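# Move the green bin to the two-arm edge, hook beside

## Task

Carry the green bin, and nothing else, over the benches to the bench edge where two of the arms are mounted. Put the hook next to that bin, lying flat on the bench, with its handle sticking out past that same edge. Every other object must finish resting on the same thing it rests on now. Nothing counts if a robot is still what holds it there at the end. Finish by opening the grippers and moving the arms away.

## Robot and tools

Robots: three identical i2rt Big YAM arms named arm1, arm2 and arm3. Each has six revolute joints, a two-finger gripper and a wrist camera. With joints 1 and 6 at 0 and the hand level and pointing forward, the wrist camera rides on top of the hand and looks toward the fingertips. The hand can get roughly 1.0 m from the joint-1 axis. Joints move at different speeds, so the hand may sweep a wide, curved path between postures. Two room cameras, room_a and room_b, are fixed in the room.

Frames: one shared scene frame, origin on the floor, +z up. "hand" is the point halfway between the fingertips; its z axis runs along the fingers and the fingers open and close along its y axis. Hand poses are computed from each robot's true foot pose, which is never printed. Camera calibration (K, distortion D, T_world_to_cam in metres, pos_world) is supplied per camera; images are 504x504. Real cameras may be off by a couple of degrees and millimetres, and wrist-camera poses also inherit joint-reading errors.

execute_actions: arguments "actions" (a list holding one action or none) and optional "cameras". An action is an object keyed by robot name; each robot entry holds "joints", a map from joint name to an absolute target, not an offset. All listed motions start together. Names and ranges: joint1_rad -2.879 to 2.879 (rotates the arm about its foot, positive counter-clockwise seen from above, 0 points where the foot faces); joint2_rad 0 to 3.141 (shoulder; 0 has the upper arm pointing back roughly level, increasing lifts it up then forward); joint3_rad 0 to 3.019 (elbow; 0 is folded, increasing opens); joint4_rad -1.692 to 1.57 (hand pitch, positive tilts fingers up); joint5_rad -1.57 to 1.57 (hand sideways swing, positive toward the arm's right); joint6_rad -2.094 to 2.094 (hand roll, positive clockwise viewed from behind the hand); gripper_m 0 to 0.093 (fingertip gap in metres). Done tolerances: ±0.045, ±0.14, ±0.09, ±0.055, ±0.03, ±0.035 rad and ±0.003 m. Joints or robots you omit may keep pushing to earlier targets. An unknown key or out-of-range value rejects the whole call and nothing moves. "cameras" lists names from arm1_cam_wrist, arm2_cam_wrist, arm3_cam_wrist, room_a, room_b or "all"; omitted, null or ["all"] returns every camera, [] returns none. The "pictures" line gives the order of returned images. An empty actions list just reports state and images. Example: {"arm1": {"joints": {"gripper_m": 0.05}}, "arm2": {"joints": {"joint1_rad": 0.3}}}.

wait: "seconds" from 0 to 10; commands nothing new, then returns state and images. zoom_image: "camera" plus "region" [x0, y0, x1, y1] in pixels from the top-left, at most 504 by 504, on that camera's latest full image. read_manual: optional "section", only "licences"; returns URDF licence text and moves nothing. finished_scene: "scene" is the current scene number; it ends the scene irreversibly once the robots have held the last command, and reports success. If a result reports a stop, later motion, wait and finished_scene calls in that same reply are skipped.

Result lines: joint_status gives the outcome per commanded joint. "off_target" means it settled short and may still push. After "contact_stop" or "time_out" the joint holds where it stopped, though a timed-out joint may keep a nearby target and keep pushing (on_its_own will list it); send its reported position to relieve that. "joint command not followed", often with a "cause:" line, means a self/inter-arm collision check blocked that arm's joint targets (the gripper part still runs); such joints read "not_followed" and may be retried automatically on later actions until a passing target is sent or the path clears. on_its_own describes what the call did not command; "held at" is a held target, not the current position. Very small target changes may not move a joint. Joints carrying a load sag.

Heat: holding loads warms motors even while you deliberate. A MOTOR HOT line appears at 85 °C; at 100 °C an OVER-TEMPERATURE FAULT drops that whole arm and gripper until it cools, and unfinished keys read "limit_stop_at_motor_heat"; resend the targets afterward. Long hard pushing causes this.

Avoid: the arms do not stop on contact and can push hard; avoid pressing into objects, the bench or other arms. A hard squeeze between two robots ends the run; nothing reports arm-to-arm contact, and the collision check may react late and ignores fingers, gripper housings and wrist cameras. Objects touching robots are fine. Don't drop, slam or knock items, and never push anything off the work area or to the floor, which ends the scene. Loose objects may occasionally get a brief shove from outside. Robots don't coordinate; one stalling doesn't pause the others. The simulation keeps running while you think, holding your last command. At the end, release everything and move the arms clear.

Each tool is called as name([rows], argument=value, ...), one row to a line, values as JSON.

## Session

execute_actions(actions=[])

Scene clock: 0.00 s.
Motor temperatures (°C, as the motors report them): arm1=[22 22 25 22 23 23] | arm2=[24 25 25 22 23 25] | arm3=[24 24 22 25 23 23]
arm1.joint_positions: joint1_rad=-0.649 joint2_rad=+0.626 joint3_rad=+1.659 joint4_rad=-1.617 joint5_rad=-0.189 joint6_rad=+0.220 gripper_m=+0.094
arm1.joint_status: not commanded
arm1.hand: x=-0.2201 y=-0.6793 z=+1.3781 quat_wxyz=(-0.379, +0.264, -0.837, -0.292) (m; scene frame)
arm2.joint_positions: joint1_rad=+0.607 joint2_rad=+0.427 joint3_rad=+1.354 joint4_rad=-1.159 joint5_rad=+0.148 joint6_rad=+0.147 gripper_m=+0.094
arm2.joint_status: not commanded
arm2.hand: x=+0.5277 y=-0.6461 z=+1.3783 quat_wxyz=(-0.260, +0.664, -0.409, -0.569) (m; scene frame)
arm3.joint_positions: joint1_rad=+0.036 joint2_rad=+0.321 joint3_rad=+1.424 joint4_rad=-1.365 joint5_rad=+0.206 joint6_rad=+0.314 gripper_m=+0.094
arm3.joint_status: not commanded
arm3.hand: x=-0.3164 y=+1.4980 z=+1.3595 quat_wxyz=(-0.466, -0.645, -0.459, +0.396) (m; scene frame)
pictures: arm1_cam_wrist, arm2_cam_wrist, arm3_cam_wrist, room_a, room_b
Images, in order (width x height): arm1_cam_wrist 504x504, arm2_cam_wrist 504x504, arm3_cam_wrist 504x504, room_a 504x504, room_b 504x504.

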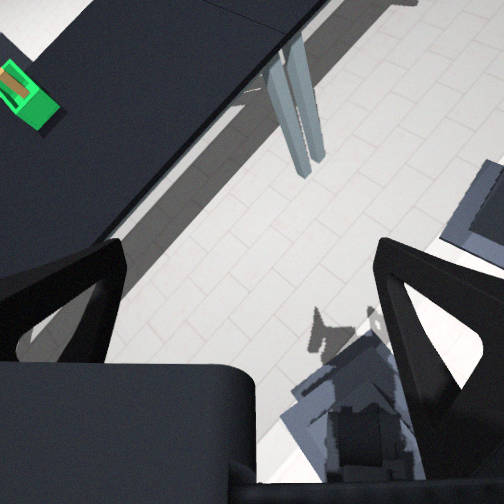

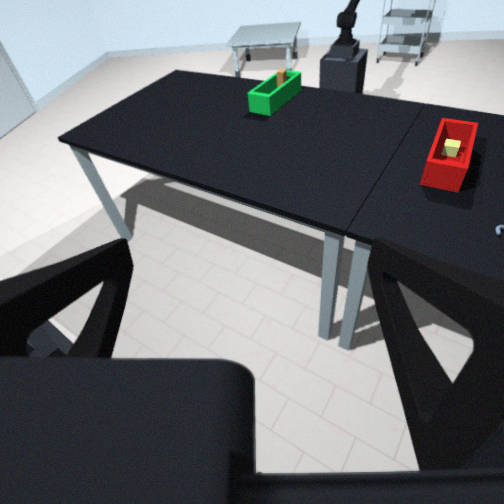

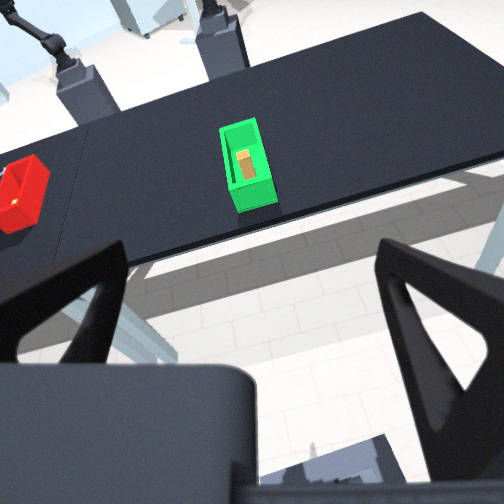

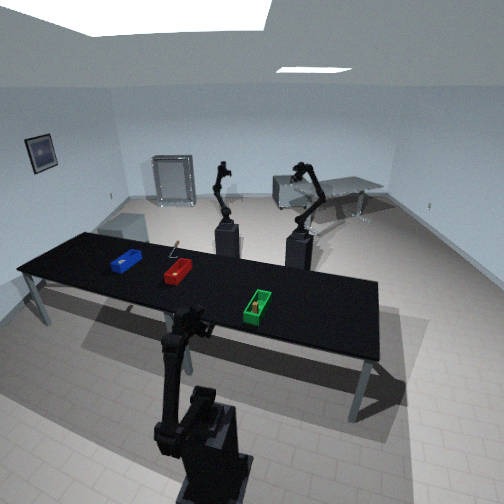

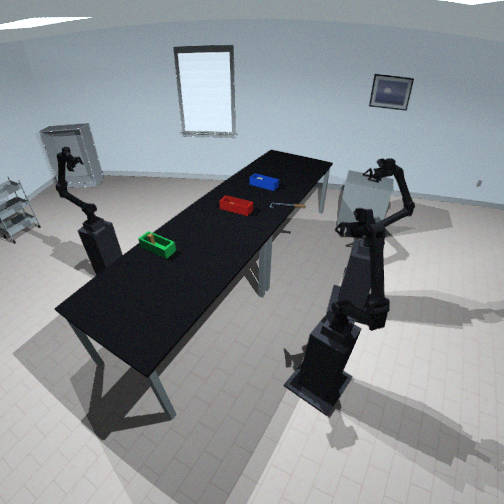

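zoom_image(camera="room_b", region=[200, 150, 340, 250])

zoom_image(camera="room_a", region=[100, 220, 300, 340])

zoom_image(camera="room_b", region=[110, 210, 210, 280])

Region (200, 150, 340, 250) of room_b's 504x504 image, scaled by 3.600, with more detail than that image has; it fills the top 360 rows of this view, and the rest is white.

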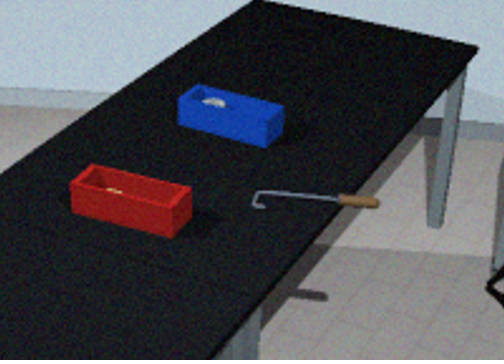

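Region (100, 220, 300, 340) of room_a's 504x504 image, scaled by 2.520, with more detail than that image has; it fills the top 302 rows of this view, and the rest is white.

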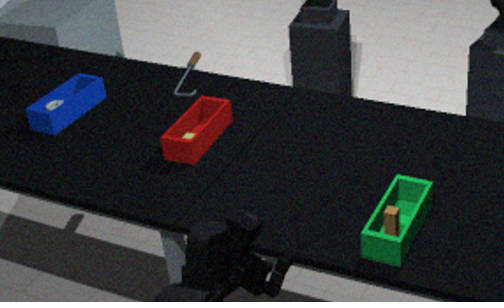

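Region (110, 210, 210, 280) of room_b's 504x504 image, scaled by 5.040, with more detail than that image has; it fills the top 353 rows of this view, and the rest is white.

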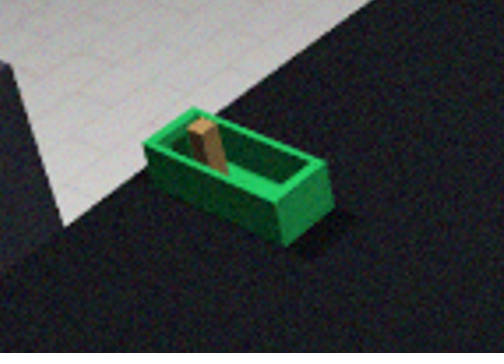

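execute_actions([
  {"arm2":{"joints":{"joint1_rad":-0.742,"joint2_rad":2.231,"joint3_rad":1.212,"joint4_rad":1.019,"joint5_rad":-0.956,"joint6_rad":0}},"arm3":{"joints":{"joint1_rad":-0.106,"joint2_rad":2.019,"joint3_rad":0.801,"joint4_rad":1.018,"joint5_rad":0,"joint6_rad":0,"gripper_m":0.07}},"arm1":{"joints":{"joint1_rad":0.2,"joint5_rad":0,"joint6_rad":0}}},
])

Scene clock: 106.80 s.
Motor temperatures (°C, as the motors report them): arm1=[22 22 29 22 23 23] | arm2=[24 26 29 23 23 25] | arm3=[24 25 25 25 23 23]
arm1.joint_positions: joint1_rad=+0.190 joint2_rad=+0.626 joint3_rad=+1.659 joint4_rad=-1.617 joint5_rad=-0.003 joint6_rad=+0.012 gripper_m=+0.094
arm1.joint_status: all done
arm1.hand: x=-0.3126 y=-0.6498 z=+1.3771 quat_wxyz=(-0.331, +0.618, -0.626, -0.341) (m; scene frame)
arm2.joint_positions: joint1_rad=-0.756 joint2_rad=+2.227 joint3_rad=+1.208 joint4_rad=+0.994 joint5_rad=-0.953 joint6_rad=+0.012 gripper_m=+0.094
arm2.joint_status: all done
arm2.hand: x=+0.8996 y=-0.1545 z=+0.8347 quat_wxyz=(-0.396, +0.568, -0.425, -0.583) (m; scene frame)
arm3.joint_positions: joint1_rad=-0.095 joint2_rad=+2.015 joint3_rad=+0.804 joint4_rad=+0.991 joint5_rad=+0.003 joint6_rad=+0.009 gripper_m=+0.070
arm3.joint_status: all done
arm3.hand: x=-0.3015 y=+0.9714 z=+0.7989 quat_wxyz=(-0.440, -0.552, -0.551, +0.445) (m; scene frame)
pictures: arm1_cam_wrist, arm2_cam_wrist, arm3_cam_wrist, room_a, room_b
camera_calibration (this result's frames):
arm1_cam_wrist: T_world_to_cam=[[0.999684, -0.0220905, -0.0120277, 0.310675], [-0.0249485, -0.931664, -0.362463, -0.102737], [-0.0031988, 0.362648, -0.931921, 1.64322], [0, 0, 0, 1]] pos_world=[-0.307883, -0.684764, 1.49785]
arm2_cam_wrist: T_world_to_cam=[[0.943271, 0.328821, -0.0460144, -0.763596], [0.159727, -0.570897, -0.805335, 0.447059], [-0.29108, 0.752299, -0.591032, 0.996632], [0, 0, 0, 1]] pos_world=[0.938971, -0.243454, 0.913937]
arm3_cam_wrist: T_world_to_cam=[[-0.999879, 0.0139694, 0.00678214, -0.32219], [0.00589437, 0.745485, -0.666497, -0.18469], [-0.0143665, -0.666376, -0.745477, 1.36318], [0, 0, 0, 1]] pos_world=[-0.301478, 1.05057, 0.895308]
Images, in order (width x height): arm1_cam_wrist 504x504, arm2_cam_wrist 504x504, arm3_cam_wrist 504x504, room_a 504x504, room_b 504x504.

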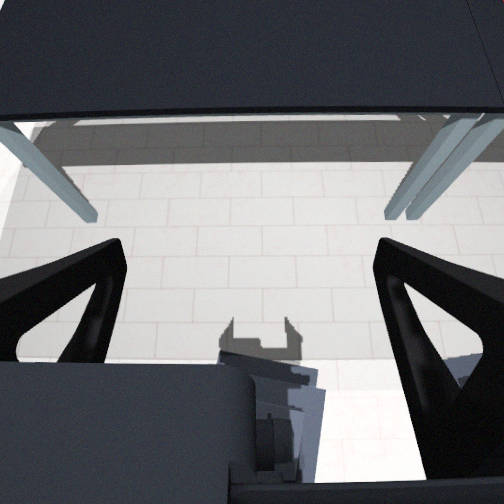

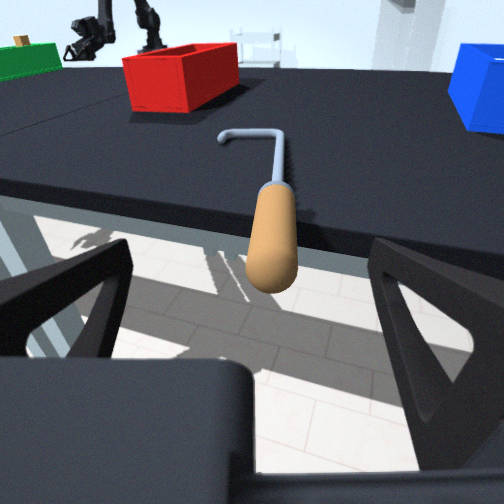

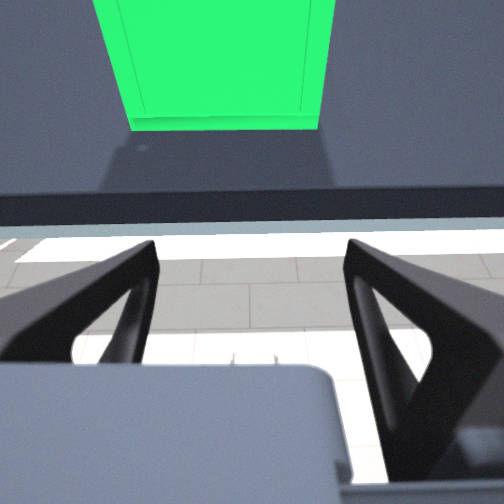

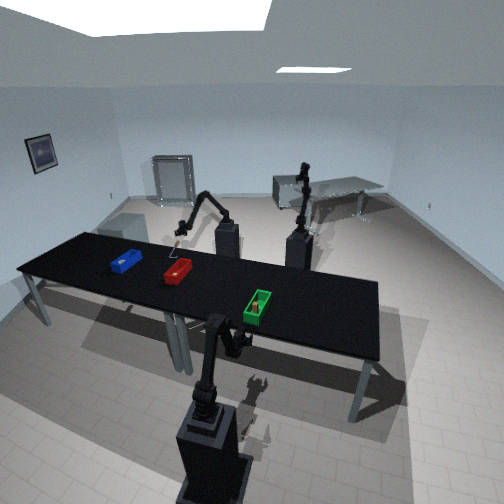

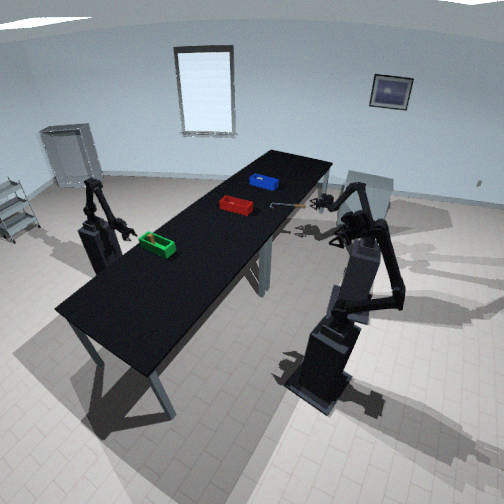

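execute_actions([
  {"arm2":{"joints":{"joint1_rad":-0.72,"joint2_rad":2.37,"joint3_rad":1.254,"joint4_rad":1.14,"joint5_rad":-0.848}},"arm3":{"joints":{"joint1_rad":-0.065,"joint2_rad":2.075,"joint3_rad":1.103,"joint4_rad":0.79}}},
], cameras=["arm2_cam_wrist","arm3_cam_wrist","room_b"])

Scene clock: 140.30 s.
Motor temperatures (°C, as the motors report them): arm1=[22 22 29 22 23 23] | arm2=[24 28 28 23 23 25] | arm3=[24 27 24 25 23 23]
arm1.joint_positions: joint1_rad=+0.190 joint2_rad=+0.626 joint3_rad=+1.659 joint4_rad=-1.617 joint5_rad=-0.003 joint6_rad=+0.012 gripper_m=+0.094
arm1.joint_status: not commanded
arm1.hand: x=-0.3126 y=-0.6498 z=+1.3771 quat_wxyz=(-0.331, +0.618, -0.626, -0.341) (m; scene frame)
arm2.joint_positions: joint1_rad=-0.731 joint2_rad=+2.371 joint3_rad=+1.234 joint4_rad=+1.116 joint5_rad=-0.850 joint6_rad=+0.012 gripper_m=+0.094
arm2.joint_status: all done
arm2.hand: x=+0.8968 y=-0.1470 z=+0.7701 quat_wxyz=(-0.419, +0.552, -0.446, -0.566) (m; scene frame)
arm3.joint_positions: joint1_rad=-0.079 joint2_rad=+2.067 joint3_rad=+1.085 joint4_rad=+0.811 joint5_rad=+0.002 joint6_rad=+0.009 gripper_m=+0.070
arm3.joint_status: all done
arm3.hand: x=-0.2893 y=+0.8758 z=+0.8377 quat_wxyz=(-0.457, -0.537, -0.545, +0.454) (m; scene frame)
pictures: arm2_cam_wrist, arm3_cam_wrist, room_b
camera_calibration (this result's frames):
arm2_cam_wrist: T_world_to_cam=[[0.966326, 0.25376, -0.0426662, -0.800658], [0.117245, -0.581794, -0.804841, 0.435894], [-0.229059, 0.772737, -0.591954, 0.900098], [0, 0, 0, 1]] pos_world=[0.928766, -0.238763, 0.849481]
arm3_cam_wrist: T_world_to_cam=[[-0.999976, -0.00308595, 0.0061304, -0.293519], [-0.00649864, 0.71301, -0.701124, -0.033796], [-0.0022074, -0.701148, -0.713013, 1.33531], [0, 0, 0, 1]] pos_world=[-0.290784, 0.959444, 0.930201]
Images, in order (width x height): arm2_cam_wrist 504x504, arm3_cam_wrist 504x504, room_b 504x504.

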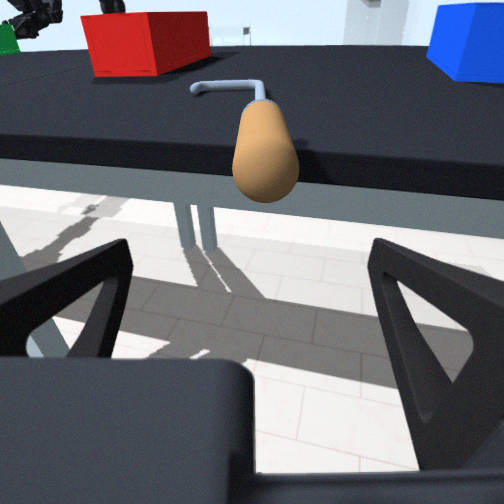

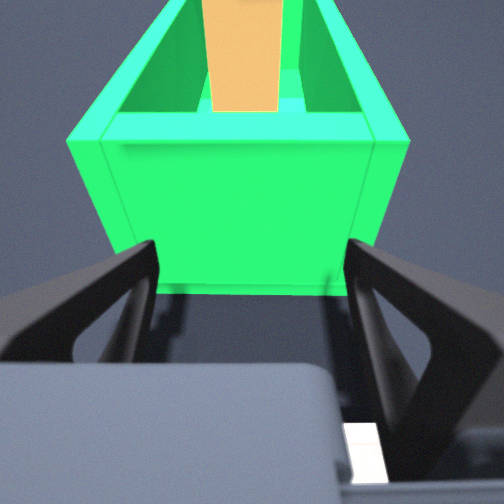

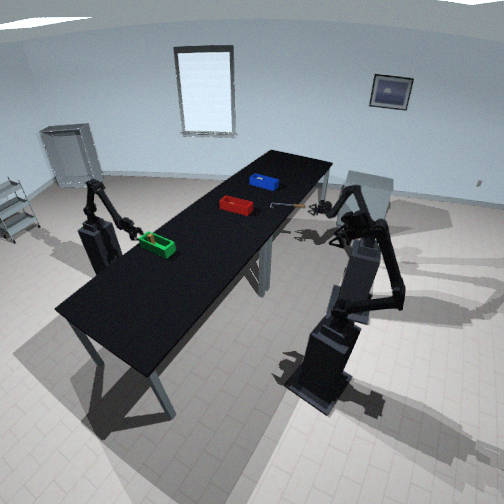

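execute_actions([
  {"arm2":{"joints":{"joint1_rad":-0.645,"joint2_rad":2.421,"joint3_rad":1.452,"joint4_rad":0.97,"joint5_rad":-0.774}},"arm3":{"joints":{"joint2_rad":2.181,"joint3_rad":1.325,"joint4_rad":0.66}}},
], cameras=["arm2_cam_wrist","arm3_cam_wrist","room_b"])

Scene clock: 167.27 s.
Motor temperatures (°C, as the motors report them): arm1=[22 22 30 22 23 23] | arm2=[24 29 28 23 23 25] | arm3=[24 28 26 25 23 23]
arm1.joint_positions: joint1_rad=+0.190 joint2_rad=+0.626 joint3_rad=+1.659 joint4_rad=-1.617 joint5_rad=-0.003 joint6_rad=+0.012 gripper_m=+0.094
arm1.joint_status: not commanded
arm1.hand: x=-0.3126 y=-0.6498 z=+1.3771 quat_wxyz=(-0.331, +0.618, -0.626, -0.341) (m; scene frame)
arm2.joint_positions: joint1_rad=-0.640 joint2_rad=+2.404 joint3_rad=+1.426 joint4_rad=+0.987 joint5_rad=-0.776 joint6_rad=+0.012 gripper_m=+0.094
arm2.joint_status: all done
arm2.hand: x=+0.8787 y=-0.0680 z=+0.7952 quat_wxyz=(-0.425, +0.555, -0.431, -0.570) (m; scene frame)
arm3.joint_positions: joint1_rad=-0.079 joint2_rad=+2.174 joint3_rad=+1.290 joint4_rad=+0.678 joint5_rad=+0.002 joint6_rad=+0.008 gripper_m=+0.070
arm3.joint_status: all done
arm3.hand: x=-0.2885 y=+0.8165 z=+0.8247 quat_wxyz=(-0.447, -0.545, -0.553, +0.445) (m; scene frame)
pictures: arm2_cam_wrist, arm3_cam_wrist, room_b
camera_calibration (this result's frames):
arm2_cam_wrist: T_world_to_cam=[[0.962552, 0.270347, -0.0201709, -0.815587], [0.139902, -0.559086, -0.817221, 0.495662], [-0.232211, 0.783796, -0.575971, 0.840592], [0, 0, 0, 1]] pos_world=[0.910895, -0.161243, 0.872771]
arm3_cam_wrist: T_world_to_cam=[[-0.99997, -0.00370843, 0.00675122, -0.292771], [-0.00729837, 0.736396, -0.676511, -0.0402305], [-0.00246278, -0.676541, -0.736401, 1.2836], [0, 0, 0, 1]] pos_world=[-0.289895, 0.896949, 0.920007]
Images, in order (width x height): arm2_cam_wrist 504x504, arm3_cam_wrist 504x504, room_b 504x504.

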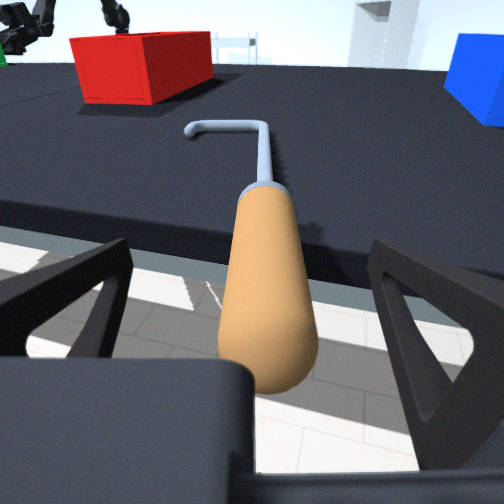

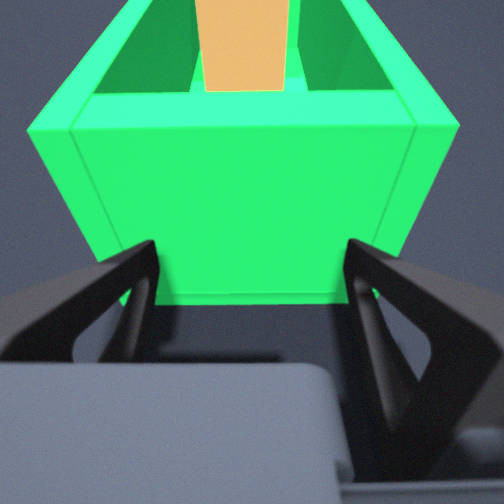

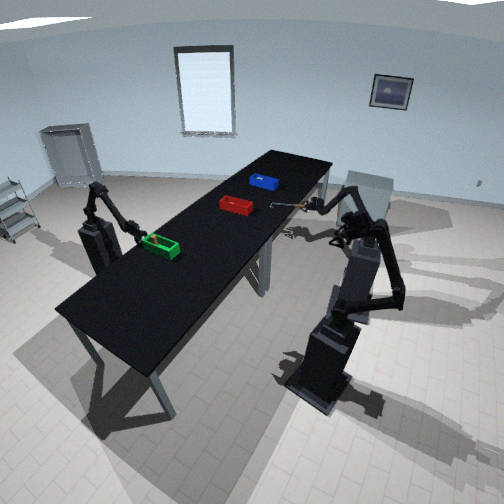

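execute_actions([
  {"arm2":{"joints":{"joint2_rad":2.435,"gripper_m":0.05}},"arm3":{"joints":{"joint2_rad":2.307,"joint3_rad":1.6,"joint4_rad":0.52}}},
], cameras=[])

execute_actions([
  {"arm2":{"joints":{"gripper_m":0.0}},"arm3":{"joints":{"joint2_rad":2.46,"joint3_rad":1.92,"joint4_rad":0.36}}},
], cameras=["arm2_cam_wrist","arm3_cam_wrist","room_b"])

Scene clock: 176.97 s.
Motor temperatures (°C, as the motors report them): arm1=[22 22 30 22 23 23] | arm2=[24 29 29 23 23 25] | arm3=[24 28 27 25 23 23]
arm1.joint_positions: joint1_rad=+0.190 joint2_rad=+0.626 joint3_rad=+1.659 joint4_rad=-1.617 joint5_rad=-0.003 joint6_rad=+0.012 gripper_m=+0.094
arm1.joint_status: not commanded
arm1.hand: x=-0.3126 y=-0.6498 z=+1.3771 quat_wxyz=(-0.331, +0.618, -0.626, -0.341) (m; scene frame)
arm2.joint_positions: joint1_rad=-0.640 joint2_rad=+2.404 joint3_rad=+1.426 joint4_rad=+0.987 joint5_rad=-0.776 joint6_rad=+0.012 gripper_m=+0.050
arm2.joint_status: all done
arm2.hand: x=+0.8787 y=-0.0680 z=+0.7952 quat_wxyz=(-0.425, +0.555, -0.431, -0.570) (m; scene frame)
arm3.joint_positions: joint1_rad=-0.079 joint2_rad=+2.300 joint3_rad=+1.562 joint4_rad=+0.537 joint5_rad=+0.002 joint6_rad=+0.008 gripper_m=+0.070
arm3.joint_status: all done
arm3.hand: x=-0.2874 y=+0.7435 z=+0.8284 quat_wxyz=(-0.449, -0.543, -0.552, +0.446) (m; scene frame)
pictures: none
No camera images: the call's "cameras" was empty. Leave "cameras" out to get every camera's image.

Scene clock: 178.03 s.
Motor temperatures (°C, as the motors report them): arm1=[22 22 30 22 23 23] | arm2=[24 29 29 23 23 25] | arm3=[24 29 27 25 23 23]
arm1.joint_positions: joint1_rad=+0.190 joint2_rad=+0.626 joint3_rad=+1.659 joint4_rad=-1.617 joint5_rad=-0.003 joint6_rad=+0.012 gripper_m=+0.094
arm1.joint_status: not commanded
arm1.hand: x=-0.3126 y=-0.6498 z=+1.3771 quat_wxyz=(-0.331, +0.618, -0.626, -0.341) (m; scene frame)
arm2.joint_positions: joint1_rad=-0.640 joint2_rad=+2.404 joint3_rad=+1.426 joint4_rad=+0.986 joint5_rad=-0.774 joint6_rad=+0.011 gripper_m=+0.030
arm2.joint_status: gripper_m off_target (ended at +0.030, target +0.000)
arm2.hand: x=+0.8791 y=-0.0679 z=+0.7951 quat_wxyz=(-0.426, +0.555, -0.432, -0.570) (m; scene frame)
arm3.joint_positions: joint1_rad=-0.079 joint2_rad=+2.450 joint3_rad=+1.880 joint4_rad=+0.377 joint5_rad=+0.002 joint6_rad=+0.005 gripper_m=+0.070
arm3.joint_status: all done
arm3.hand: x=-0.2863 y=+0.6723 z=+0.8330 quat_wxyz=(-0.450, -0.541, -0.551, +0.449) (m; scene frame)
pictures: arm2_cam_wrist, arm3_cam_wrist, room_b
camera_calibration (this result's frames):
arm2_cam_wrist: T_world_to_cam=[[0.963179, 0.268137, -0.0197033, -0.817055], [0.139052, -0.559532, -0.81706, 0.496192], [-0.230109, 0.784236, -0.576215, 0.838929], [0, 0, 0, 1]] pos_world=[0.911018, -0.1612, 0.872724]
arm3_cam_wrist: T_world_to_cam=[[-0.999941, -0.00406499, 0.0100495, -0.293681], [-0.00985197, 0.727529, -0.686006, 0.0847005], [-0.00452267, -0.686065, -0.727527, 1.19055], [0, 0, 0, 1]] pos_world=[-0.287445, 0.753981, 0.927216]
Images, in order (width x height): arm2_cam_wrist 504x504, arm3_cam_wrist 504x504, room_b 504x504.

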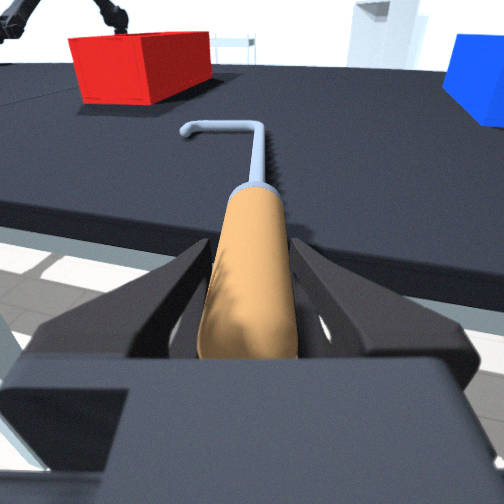

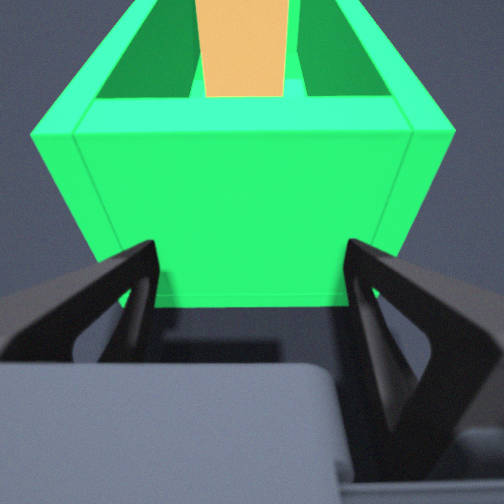

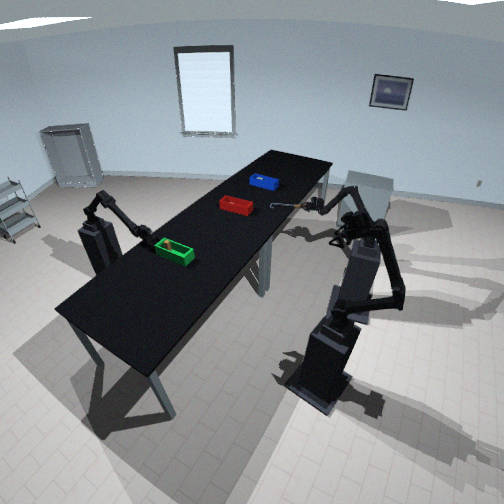

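execute_actions([
  {"arm2":{"joints":{"joint2_rad":2.24}},"arm3":{"joints":{"joint2_rad":2.637,"joint3_rad":2.285,"joint4_rad":0.175}}},
], cameras=["arm2_cam_wrist","arm3_cam_wrist"])

execute_actions([
  {"arm2":{"joints":{"joint1_rad":0.54,"joint2_rad":2.38,"joint3_rad":1.79,"joint4_rad":0.755,"joint5_rad":0.85}},"arm3":{"joints":{"joint2_rad":2.839,"joint3_rad":2.695,"joint4_rad":-0.03}}},
], cameras=["arm2_cam_wrist","arm3_cam_wrist","room_b"])

Scene clock: 195.57 s.
Motor temperatures (°C, as the motors report them): arm1=[22 22 30 22 23 23] | arm2=[24 30 29 23 23 25] | arm3=[24 31 30 25 23 23]
arm1.joint_positions: joint1_rad=+0.190 joint2_rad=+0.626 joint3_rad=+1.659 joint4_rad=-1.617 joint5_rad=-0.003 joint6_rad=+0.012 gripper_m=+0.094
arm1.joint_status: not commanded
arm1.hand: x=-0.3126 y=-0.6498 z=+1.3771 quat_wxyz=(-0.331, +0.618, -0.626, -0.341) (m; scene frame)
arm2.joint_positions: joint1_rad=-0.640 joint2_rad=+2.252 joint3_rad=+1.426 joint4_rad=+0.966 joint5_rad=-0.774 joint6_rad=+0.011 gripper_m=+0.029
arm2.joint_status: all done
arm2.hand: x=+0.8849 y=-0.0604 z=+0.9037 quat_wxyz=(-0.471, +0.547, -0.385, -0.575) (m; scene frame)
arm3.joint_positions: joint1_rad=-0.078 joint2_rad=+2.617 joint3_rad=+2.240 joint4_rad=+0.193 joint5_rad=+0.002 joint6_rad=+0.001 gripper_m=+0.070
arm3.joint_status: all done
arm3.hand: x=-0.2850 y=+0.6114 z=+0.8420 quat_wxyz=(-0.452, -0.538, -0.550, +0.452) (m; scene frame)
pictures: arm2_cam_wrist, arm3_cam_wrist
camera_calibration (this result's frames):
arm2_cam_wrist: T_world_to_cam=[[0.961893, 0.263723, 0.0721927, -0.904775], [0.19191, -0.463101, -0.865279, 0.590926], [-0.194762, 0.846161, -0.496065, 0.796923], [0, 0, 0, 1]] pos_world=[0.912102, -0.162056, 0.971959]
arm3_cam_wrist: T_world_to_cam=[[-0.999894, -0.00478977, 0.0137745, -0.295374], [-0.0129937, 0.721446, -0.692349, 0.14334], [-0.00662134, -0.692454, -0.721432, 1.15351], [0, 0, 0, 1]] pos_world=[-0.285843, 0.693929, 0.935492]
Images, in order (width x height): arm2_cam_wrist 504x504, arm3_cam_wrist 504x504.

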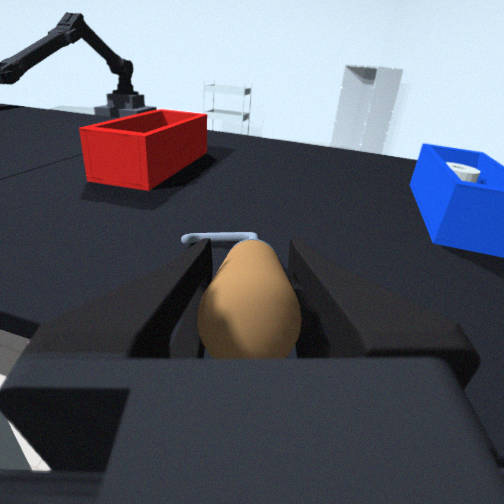

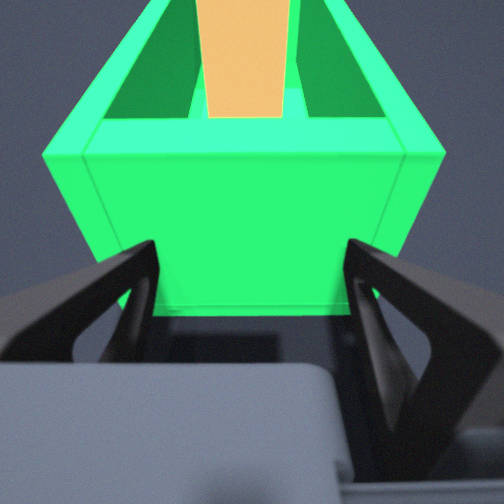

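Scene clock: 197.90 s.
Motor temperatures (°C, as the motors report them): arm1=[22 22 30 22 23 23] | arm2=[24 30 30 23 23 25] | arm3=[24 31 31 25 23 23]
arm1.joint_positions: joint1_rad=+0.190 joint2_rad=+0.626 joint3_rad=+1.659 joint4_rad=-1.617 joint5_rad=-0.003 joint6_rad=+0.012 gripper_m=+0.094
arm1.joint_status: not commanded
arm1.hand: x=-0.3126 y=-0.6498 z=+1.3771 quat_wxyz=(-0.331, +0.618, -0.626, -0.341) (m; scene frame)
arm2.joint_positions: joint1_rad=+0.523 joint2_rad=+2.393 joint3_rad=+1.754 joint4_rad=+0.755 joint5_rad=+0.852 joint6_rad=+0.003 gripper_m=+0.029
arm2.joint_status: all done
arm2.hand: x=+0.2089 y=-0.0464 z=+0.9175 quat_wxyz=(-0.543, +0.402, -0.548, -0.493) (m; scene frame)
arm3.joint_positions: joint1_rad=-0.078 joint2_rad=+2.818 joint3_rad=+2.647 joint4_rad=-0.012 joint5_rad=+0.002 joint6_rad=+0.001 gripper_m=+0.070
arm3.joint_status: all done
arm3.hand: x=-0.2843 y=+0.5714 z=+0.8426 quat_wxyz=(-0.452, -0.537, -0.550, +0.452) (m; scene frame)
pictures: arm2_cam_wrist, arm3_cam_wrist, room_b
camera_calibration (this result's frames):
arm2_cam_wrist: T_world_to_cam=[[0.976976, -0.186069, -0.104381, -0.121199], [-0.185201, -0.496767, -0.847893, 0.800378], [0.105914, 0.847703, -0.51979, 0.619372], [0, 0, 0, 1]] pos_world=[0.20104, -0.149993, 0.987928]
arm3_cam_wrist: T_world_to_cam=[[-0.999887, -0.00523393, 0.0140758, -0.294889], [-0.0135253, 0.721177, -0.692619, 0.172922], [-0.00652601, -0.692731, -0.721167, 1.12623], [0, 0, 0, 1]] pos_world=[-0.285168, 0.653924, 0.93612]
Images, in order (width x height): arm2_cam_wrist 504x504, arm3_cam_wrist 504x504, room_b 504x504.

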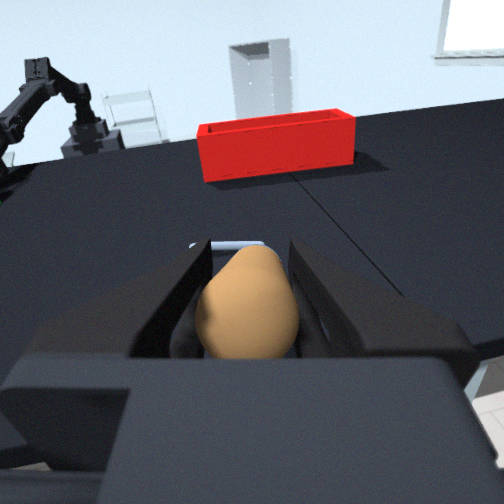

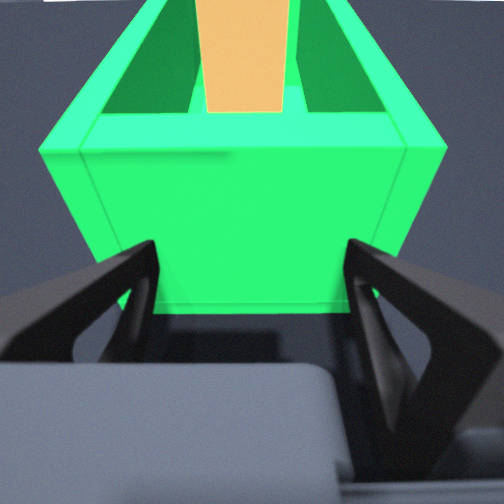

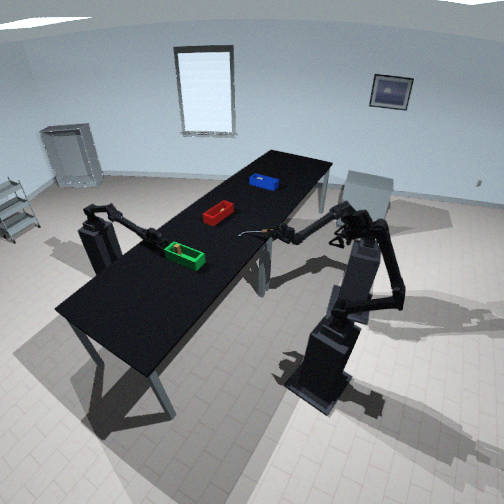

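execute_actions([
  {"arm3":{"joints":{"joint2_rad":2.0,"joint3_rad":1.5,"joint4_rad":-0.3,"joint1_rad":0.45}}},
], cameras=["arm3_cam_wrist","room_a","room_b"])

zoom_image(camera="room_b", region=[150, 180, 310, 290])

Scene clock: 228.63 s.
Motor temperatures (°C, as the motors report them): arm1=[22 22 30 22 23 23] | arm2=[24 32 32 23 23 25] | arm3=[25 34 34 25 23 23]
arm1.joint_positions: joint1_rad=+0.190 joint2_rad=+0.626 joint3_rad=+1.659 joint4_rad=-1.617 joint5_rad=-0.003 joint6_rad=+0.012 gripper_m=+0.094
arm1.joint_status: not commanded
arm1.hand: x=-0.3126 y=-0.6498 z=+1.3771 quat_wxyz=(-0.331, +0.618, -0.626, -0.341) (m; scene frame)
arm2.joint_positions: joint1_rad=+0.523 joint2_rad=+2.393 joint3_rad=+1.754 joint4_rad=+0.755 joint5_rad=+0.852 joint6_rad=+0.003 gripper_m=+0.029
arm2.joint_status: not commanded
arm2.hand: x=+0.2089 y=-0.0464 z=+0.9175 quat_wxyz=(-0.543, +0.402, -0.548, -0.493) (m; scene frame)
arm3.joint_positions: joint1_rad=+0.441 joint2_rad=+2.002 joint3_rad=+1.490 joint4_rad=-0.288 joint5_rad=+0.002 joint6_rad=+0.001 gripper_m=+0.070
arm3.joint_status: all done
arm3.hand: x=+0.0804 y=+0.9495 z=+0.8442 quat_wxyz=(-0.321, -0.458, -0.807, +0.189) (m; scene frame)
pictures: arm3_cam_wrist, room_a, room_b
camera_calibration (this result's frames):
arm3_cam_wrist: T_world_to_cam=[[-0.863864, -0.503419, 0.017551, 0.530898], [-0.50056, 0.854016, -0.141762, -0.645748], [0.0563771, -0.131249, -0.989745, 1.08028], [0, 0, 0, 1]] pos_world=[0.0744851, 0.960528, 0.96834]
Images, in order (width x height): arm3_cam_wrist 504x504, room_a 504x504, room_b 504x504.

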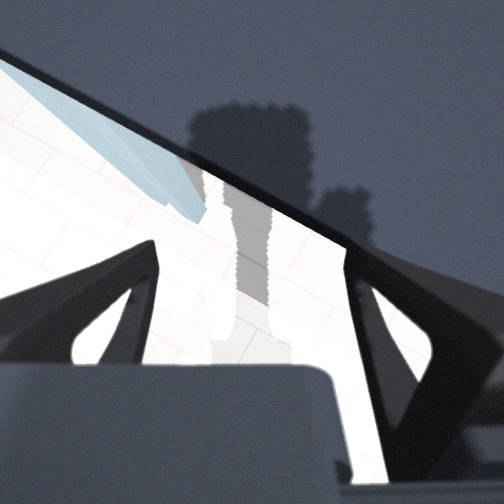

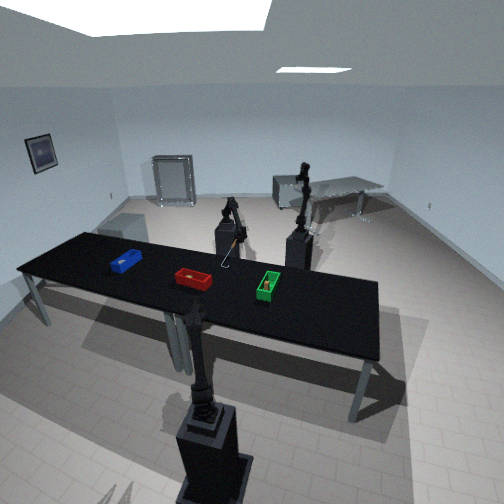

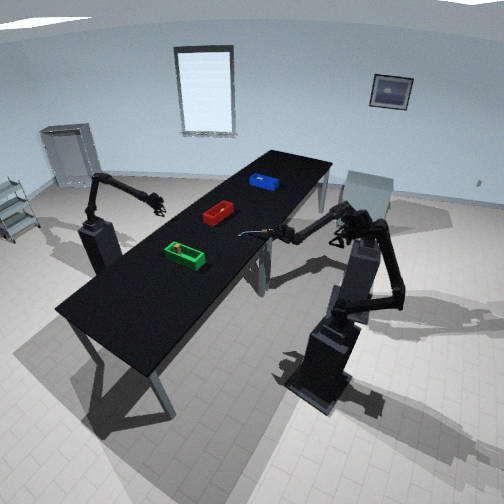

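Region (150, 180, 310, 290) of room_b's 504x504 image, scaled by 3.150, with more detail than that image has; it fills the top 346 rows of this view, and the rest is white.

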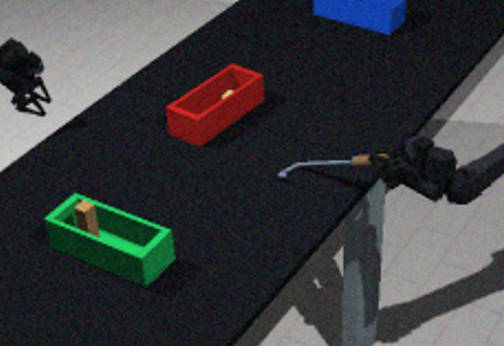

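execute_actions([
  {"arm2":{"joints":{"joint2_rad":2.55,"joint4_rad":0.81}},"arm3":{"joints":{"joint2_rad":1.2,"joint3_rad":1.2,"joint4_rad":-0.3}}},
], cameras=["arm2_cam_wrist","arm3_cam_wrist"])

Scene clock: 256.47 s.
Motor temperatures (°C, as the motors report them): arm1=[22 22 30 22 23 23] | arm2=[24 33 33 23 23 25] | arm3=[24 32 31 25 23 23]
arm1.joint_positions: joint1_rad=+0.190 joint2_rad=+0.626 joint3_rad=+1.659 joint4_rad=-1.617 joint5_rad=-0.003 joint6_rad=+0.012 gripper_m=+0.094
arm1.joint_status: not commanded
arm1.hand: x=-0.3126 y=-0.6498 z=+1.3771 quat_wxyz=(-0.331, +0.618, -0.626, -0.341) (m; scene frame)
arm2.joint_positions: joint1_rad=+0.529 joint2_rad=+2.553 joint3_rad=+1.759 joint4_rad=+0.801 joint5_rad=+0.849 joint6_rad=+0.002 gripper_m=+0.029
arm2.joint_status: all done
arm2.hand: x=+0.2080 y=-0.0551 z=+0.7984 quat_wxyz=(-0.541, +0.445, -0.548, -0.458) (m; scene frame)
arm3.joint_positions: joint1_rad=+0.441 joint2_rad=+1.197 joint3_rad=+1.199 joint4_rad=-0.289 joint5_rad=+0.002 joint6_rad=+0.001 gripper_m=+0.070
arm3.joint_status: all done
arm3.hand: x=-0.0077 y=+1.1057 z=+1.2019 quat_wxyz=(-0.515, -0.396, -0.699, +0.299) (m; scene frame)
pictures: arm2_cam_wrist, arm3_cam_wrist
camera_calibration (this result's frames):
arm2_cam_wrist: T_world_to_cam=[[0.983013, -0.182255, -0.0216266, -0.201496], [-0.123524, -0.56984, -0.812419, 0.649745], [0.135744, 0.80129, -0.582673, 0.606318], [0, 0, 0, 1]] pos_world=[0.196029, -0.15231, 0.876792]
arm3_cam_wrist: T_world_to_cam=[[-0.865209, -0.501234, 0.0132975, 0.529851], [-0.404439, 0.681959, -0.609394, -0.0194837], [0.296381, -0.532632, -0.792756, 1.66865], [0, 0, 0, 1]] pos_world=[-0.0440056, 1.16764, 1.30392]
Images, in order (width x height): arm2_cam_wrist 504x504, arm3_cam_wrist 504x504.

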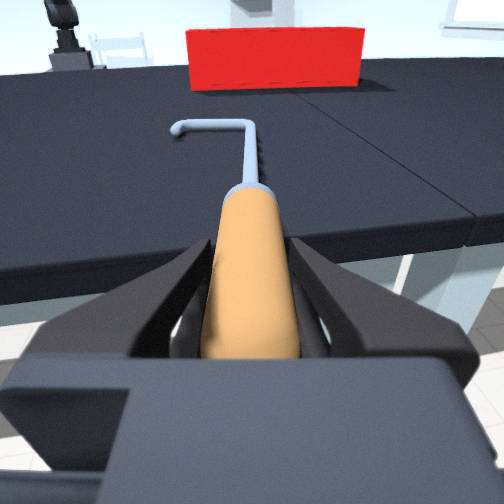

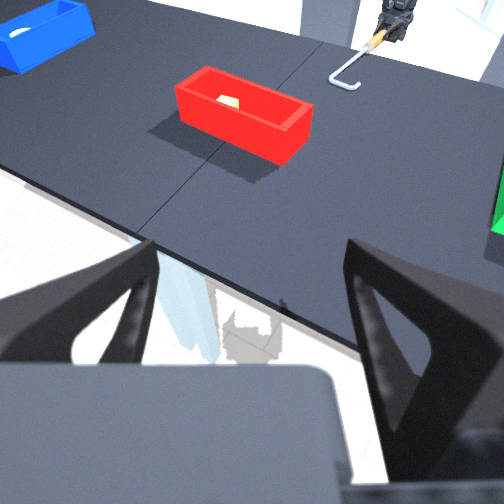

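execute_actions([
  {"arm2":{"joints":{"joint6_rad":1.57}}},
], cameras=["arm2_cam_wrist","arm3_cam_wrist"])

Scene clock: 284.50 s.
Motor temperatures (°C, as the motors report them): arm1=[22 22 31 23 23 23] | arm2=[24 34 32 23 23 25] | arm3=[24 30 31 25 23 23]
arm1.joint_positions: joint1_rad=+0.190 joint2_rad=+0.626 joint3_rad=+1.659 joint4_rad=-1.617 joint5_rad=-0.003 joint6_rad=+0.012 gripper_m=+0.094
arm1.joint_status: not commanded
arm1.hand: x=-0.3126 y=-0.6498 z=+1.3771 quat_wxyz=(-0.331, +0.618, -0.626, -0.341) (m; scene frame)
arm2.joint_positions: joint1_rad=+0.529 joint2_rad=+2.561 joint3_rad=+1.759 joint4_rad=+0.801 joint5_rad=+0.851 joint6_rad=+1.548 gripper_m=+0.029
arm2.joint_status: all done
arm2.hand: x=+0.2087 y=-0.0559 z=+0.7916 quat_wxyz=(-0.070, -0.063, -0.705, -0.703) (m; scene frame)
arm3.joint_positions: joint1_rad=+0.441 joint2_rad=+1.197 joint3_rad=+1.199 joint4_rad=-0.289 joint5_rad=+0.002 joint6_rad=+0.001 gripper_m=+0.070
arm3.joint_status: not commanded
arm3.hand: x=-0.0077 y=+1.1057 z=+1.2019 quat_wxyz=(-0.515, -0.396, -0.699, +0.299) (m; scene frame)
pictures: arm2_cam_wrist, arm3_cam_wrist
camera_calibration (this result's frames):
arm2_cam_wrist: T_world_to_cam=[[0.00952774, 0.00011906, -0.999955, 0.785371], [-0.905578, -0.424091, -0.008679, 0.178961], [-0.424073, 0.90562, -0.00393281, 0.267452], [0, 0, 0, 1]] pos_world=[0.268, -0.166407, 0.78794]
arm3_cam_wrist: T_world_to_cam=[[-0.865209, -0.501234, 0.0132975, 0.529851], [-0.404439, 0.681959, -0.609394, -0.0194837], [0.296381, -0.532632, -0.792756, 1.66865], [0, 0, 0, 1]] pos_world=[-0.0440056, 1.16764, 1.30392]
Images, in order (width x height): arm2_cam_wrist 504x504, arm3_cam_wrist 504x504.

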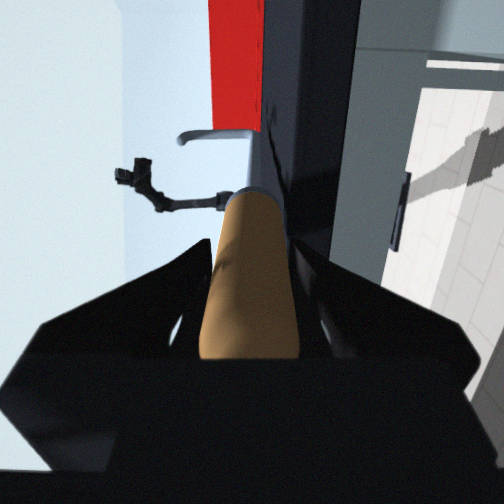

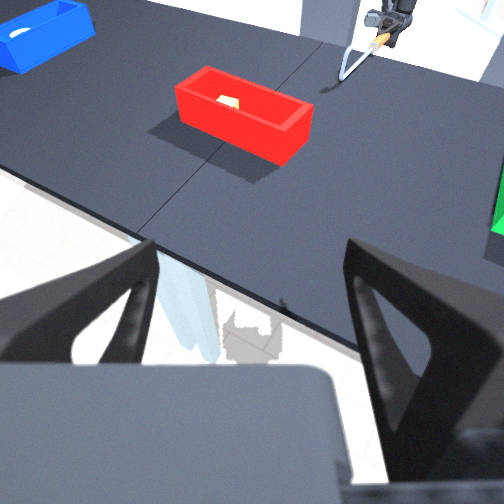

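execute_actions([
  {"arm2":{"joints":{"joint1_rad":-0.007,"joint2_rad":1.76,"joint4_rad":1.57,"joint5_rad":0}}},
], cameras=["arm2_cam_wrist","room_b"])

Scene clock: 301.57 s.
Motor temperatures (°C, as the motors report them): arm1=[22 22 31 23 23 23] | arm2=[24 34 33 23 23 25] | arm3=[24 29 32 25 23 23]
arm1.joint_positions: joint1_rad=+0.190 joint2_rad=+0.626 joint3_rad=+1.659 joint4_rad=-1.617 joint5_rad=-0.003 joint6_rad=+0.012 gripper_m=+0.094
arm1.joint_status: not commanded
arm1.hand: x=-0.3126 y=-0.6498 z=+1.3771 quat_wxyz=(-0.331, +0.618, -0.626, -0.341) (m; scene frame)
arm2.joint_positions: joint1_rad=+0.007 joint2_rad=+1.798 joint3_rad=+1.754 joint4_rad=+1.555 joint5_rad=+0.004 joint6_rad=+1.564 gripper_m=+0.030
arm2.joint_status: all done
joint sent to its limit — the command would take arm2.joint4_rad past its upper limit, so that joint was sent only as far as its limit.
arm2.hand: x=+0.5476 y=-0.2265 z=+1.4936 quat_wxyz=(+0.067, -0.007, -0.028, -0.997) (m; scene frame)
arm3.joint_positions: joint1_rad=+0.441 joint2_rad=+1.197 joint3_rad=+1.199 joint4_rad=-0.289 joint5_rad=+0.002 joint6_rad=+0.001 gripper_m=+0.070
arm3.joint_status: not commanded
arm3.hand: x=-0.0077 y=+1.1057 z=+1.2019 quat_wxyz=(-0.515, -0.396, -0.699, +0.299) (m; scene frame)
pictures: arm2_cam_wrist, room_b
camera_calibration (this result's frames):
arm2_cam_wrist: T_world_to_cam=[[-0.135012, 0.989538, -0.0508531, 0.369815], [-0.809445, -0.139749, -0.570323, 1.27022], [-0.571463, -0.0358375, 0.819845, -0.794525], [0, 0, 0, 1]] pos_world=[0.624059, -0.216907, 1.39463]
Images, in order (width x height): arm2_cam_wrist 504x504, room_b 504x504.

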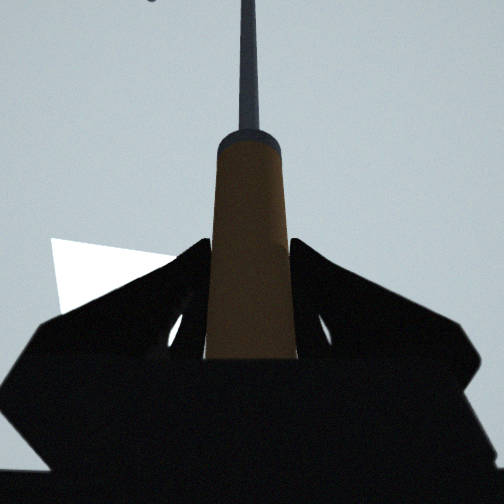

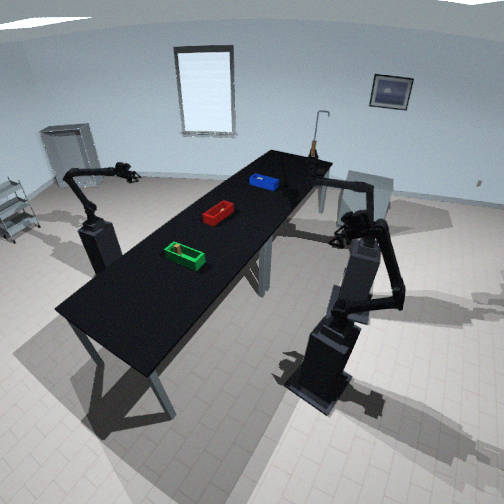

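execute_actions([
  {"arm2":{"joints":{"joint6_rad":-1.58}}},
], cameras=["arm2_cam_wrist","room_a"])

Scene clock: 310.40 s.
Motor temperatures (°C, as the motors report them): arm1=[22 22 31 23 23 23] | arm2=[24 34 33 23 23 25] | arm3=[24 29 32 25 23 23]
arm1.joint_positions: joint1_rad=+0.190 joint2_rad=+0.626 joint3_rad=+1.659 joint4_rad=-1.617 joint5_rad=-0.003 joint6_rad=+0.012 gripper_m=+0.094
arm1.joint_status: not commanded
arm1.hand: x=-0.3126 y=-0.6498 z=+1.3771 quat_wxyz=(-0.331, +0.618, -0.626, -0.341) (m; scene frame)
arm2.joint_positions: joint1_rad=+0.007 joint2_rad=+1.798 joint3_rad=+1.754 joint4_rad=+1.555 joint5_rad=-0.002 joint6_rad=-1.568 gripper_m=+0.030
arm2.joint_status: all done
arm2.hand: x=+0.5464 y=-0.2267 z=+1.4936 quat_wxyz=(-0.997, +0.028, -0.004, -0.072) (m; scene frame)
arm3.joint_positions: joint1_rad=+0.441 joint2_rad=+1.197 joint3_rad=+1.199 joint4_rad=-0.289 joint5_rad=+0.002 joint6_rad=+0.001 gripper_m=+0.070
arm3.joint_status: not commanded
arm3.hand: x=-0.0077 y=+1.1057 z=+1.2019 quat_wxyz=(-0.515, -0.396, -0.699, +0.299) (m; scene frame)
pictures: arm2_cam_wrist, room_a
camera_calibration (this result's frames):
arm2_cam_wrist: T_world_to_cam=[[0.144648, -0.987781, 0.0580116, -0.393882], [0.799831, 0.0822066, -0.594569, 0.476434], [0.582536, 0.132403, 0.801949, -1.36092], [0, 0, 0, 1]] pos_world=[0.468694, -0.248045, 1.39751]
Images, in order (width x height): arm2_cam_wrist 504x504, room_a 504x504.

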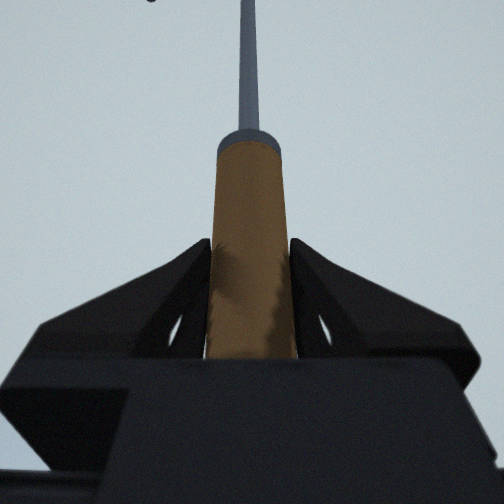

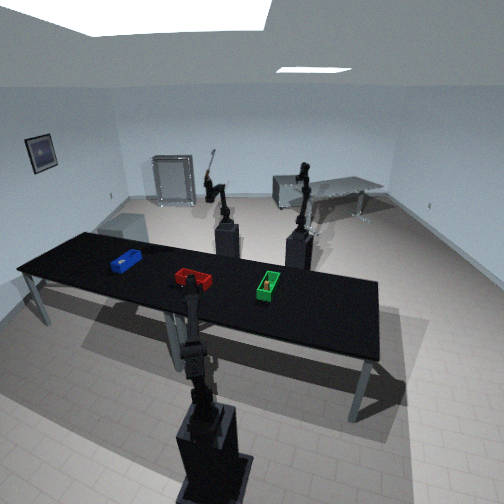

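execute_actions([
  {"arm2":{"joints":{"joint1_rad":-0.075,"joint2_rad":2.7,"joint3_rad":2.84,"joint4_rad":0.1}}},
], cameras=["arm2_cam_wrist","arm3_cam_wrist","room_b"])

Scene clock: 319.63 s.
Motor temperatures (°C, as the motors report them): arm1=[22 22 31 23 23 23] | arm2=[24 34 34 23 23 25] | arm3=[24 29 32 25 23 23]
arm1.joint_positions: joint1_rad=+0.190 joint2_rad=+0.626 joint3_rad=+1.659 joint4_rad=-1.617 joint5_rad=-0.003 joint6_rad=+0.012 gripper_m=+0.094
arm1.joint_status: not commanded
arm1.hand: x=-0.3126 y=-0.6498 z=+1.3771 quat_wxyz=(-0.331, +0.618, -0.626, -0.341) (m; scene frame)
arm2.joint_positions: joint1_rad=-0.077 joint2_rad=+2.755 joint3_rad=+2.753 joint4_rad=+0.082 joint5_rad=+0.000 joint6_rad=-1.585 gripper_m=+0.030
arm2.joint_status: all done
arm2.hand: x=+0.5618 y=+0.2342 z=+1.0101 quat_wxyz=(-0.735, +0.677, +0.019, -0.020) (m; scene frame)
arm3.joint_positions: joint1_rad=+0.441 joint2_rad=+1.197 joint3_rad=+1.199 joint4_rad=-0.289 joint5_rad=+0.002 joint6_rad=+0.001 gripper_m=+0.070
arm3.joint_status: not commanded
arm3.hand: x=-0.0077 y=+1.1057 z=+1.2019 quat_wxyz=(-0.515, -0.396, -0.699, +0.299) (m; scene frame)
pictures: arm2_cam_wrist, arm3_cam_wrist, room_b
camera_calibration (this result's frames):
arm2_cam_wrist: T_world_to_cam=[[0.00490618, -0.0788142, 0.996877, -0.995503], [0.841341, -0.538482, -0.0467137, -0.292569], [0.540482, 0.838943, 0.0636678, -0.439274], [0, 0, 0, 1]] pos_world=[0.488454, 0.132523, 1.00669]
arm3_cam_wrist: T_world_to_cam=[[-0.865209, -0.501234, 0.0132975, 0.529851], [-0.404439, 0.681959, -0.609394, -0.0194837], [0.296381, -0.532632, -0.792756, 1.66865], [0, 0, 0, 1]] pos_world=[-0.0440056, 1.16764, 1.30392]
Images, in order (width x height): arm2_cam_wrist 504x504, arm3_cam_wrist 504x504, room_b 504x504.

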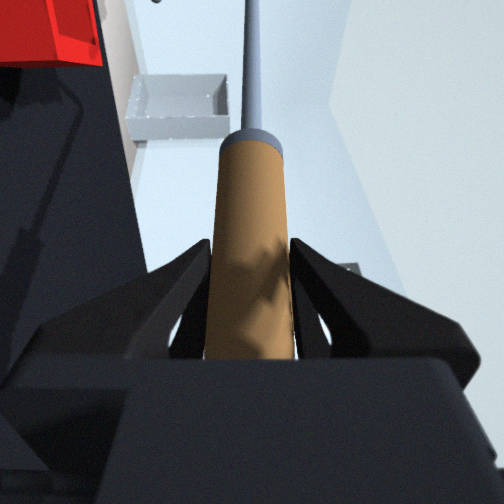

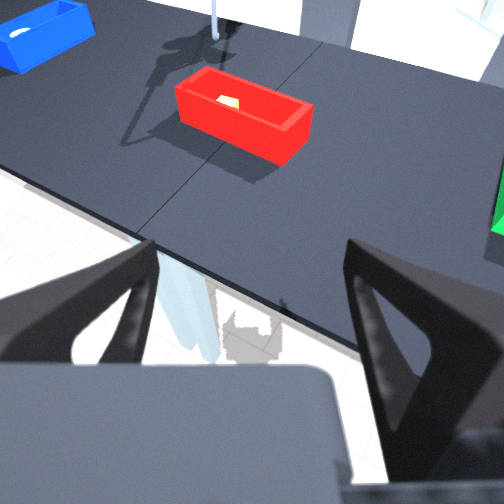

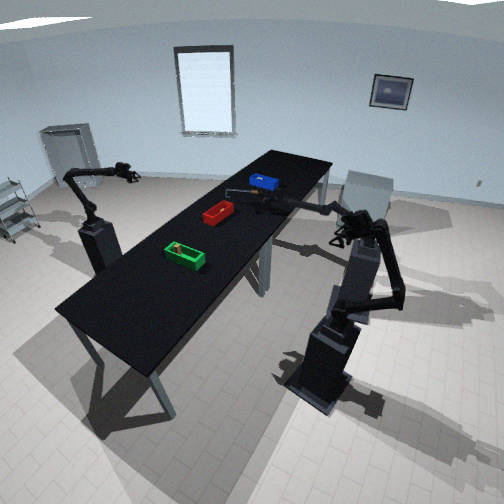

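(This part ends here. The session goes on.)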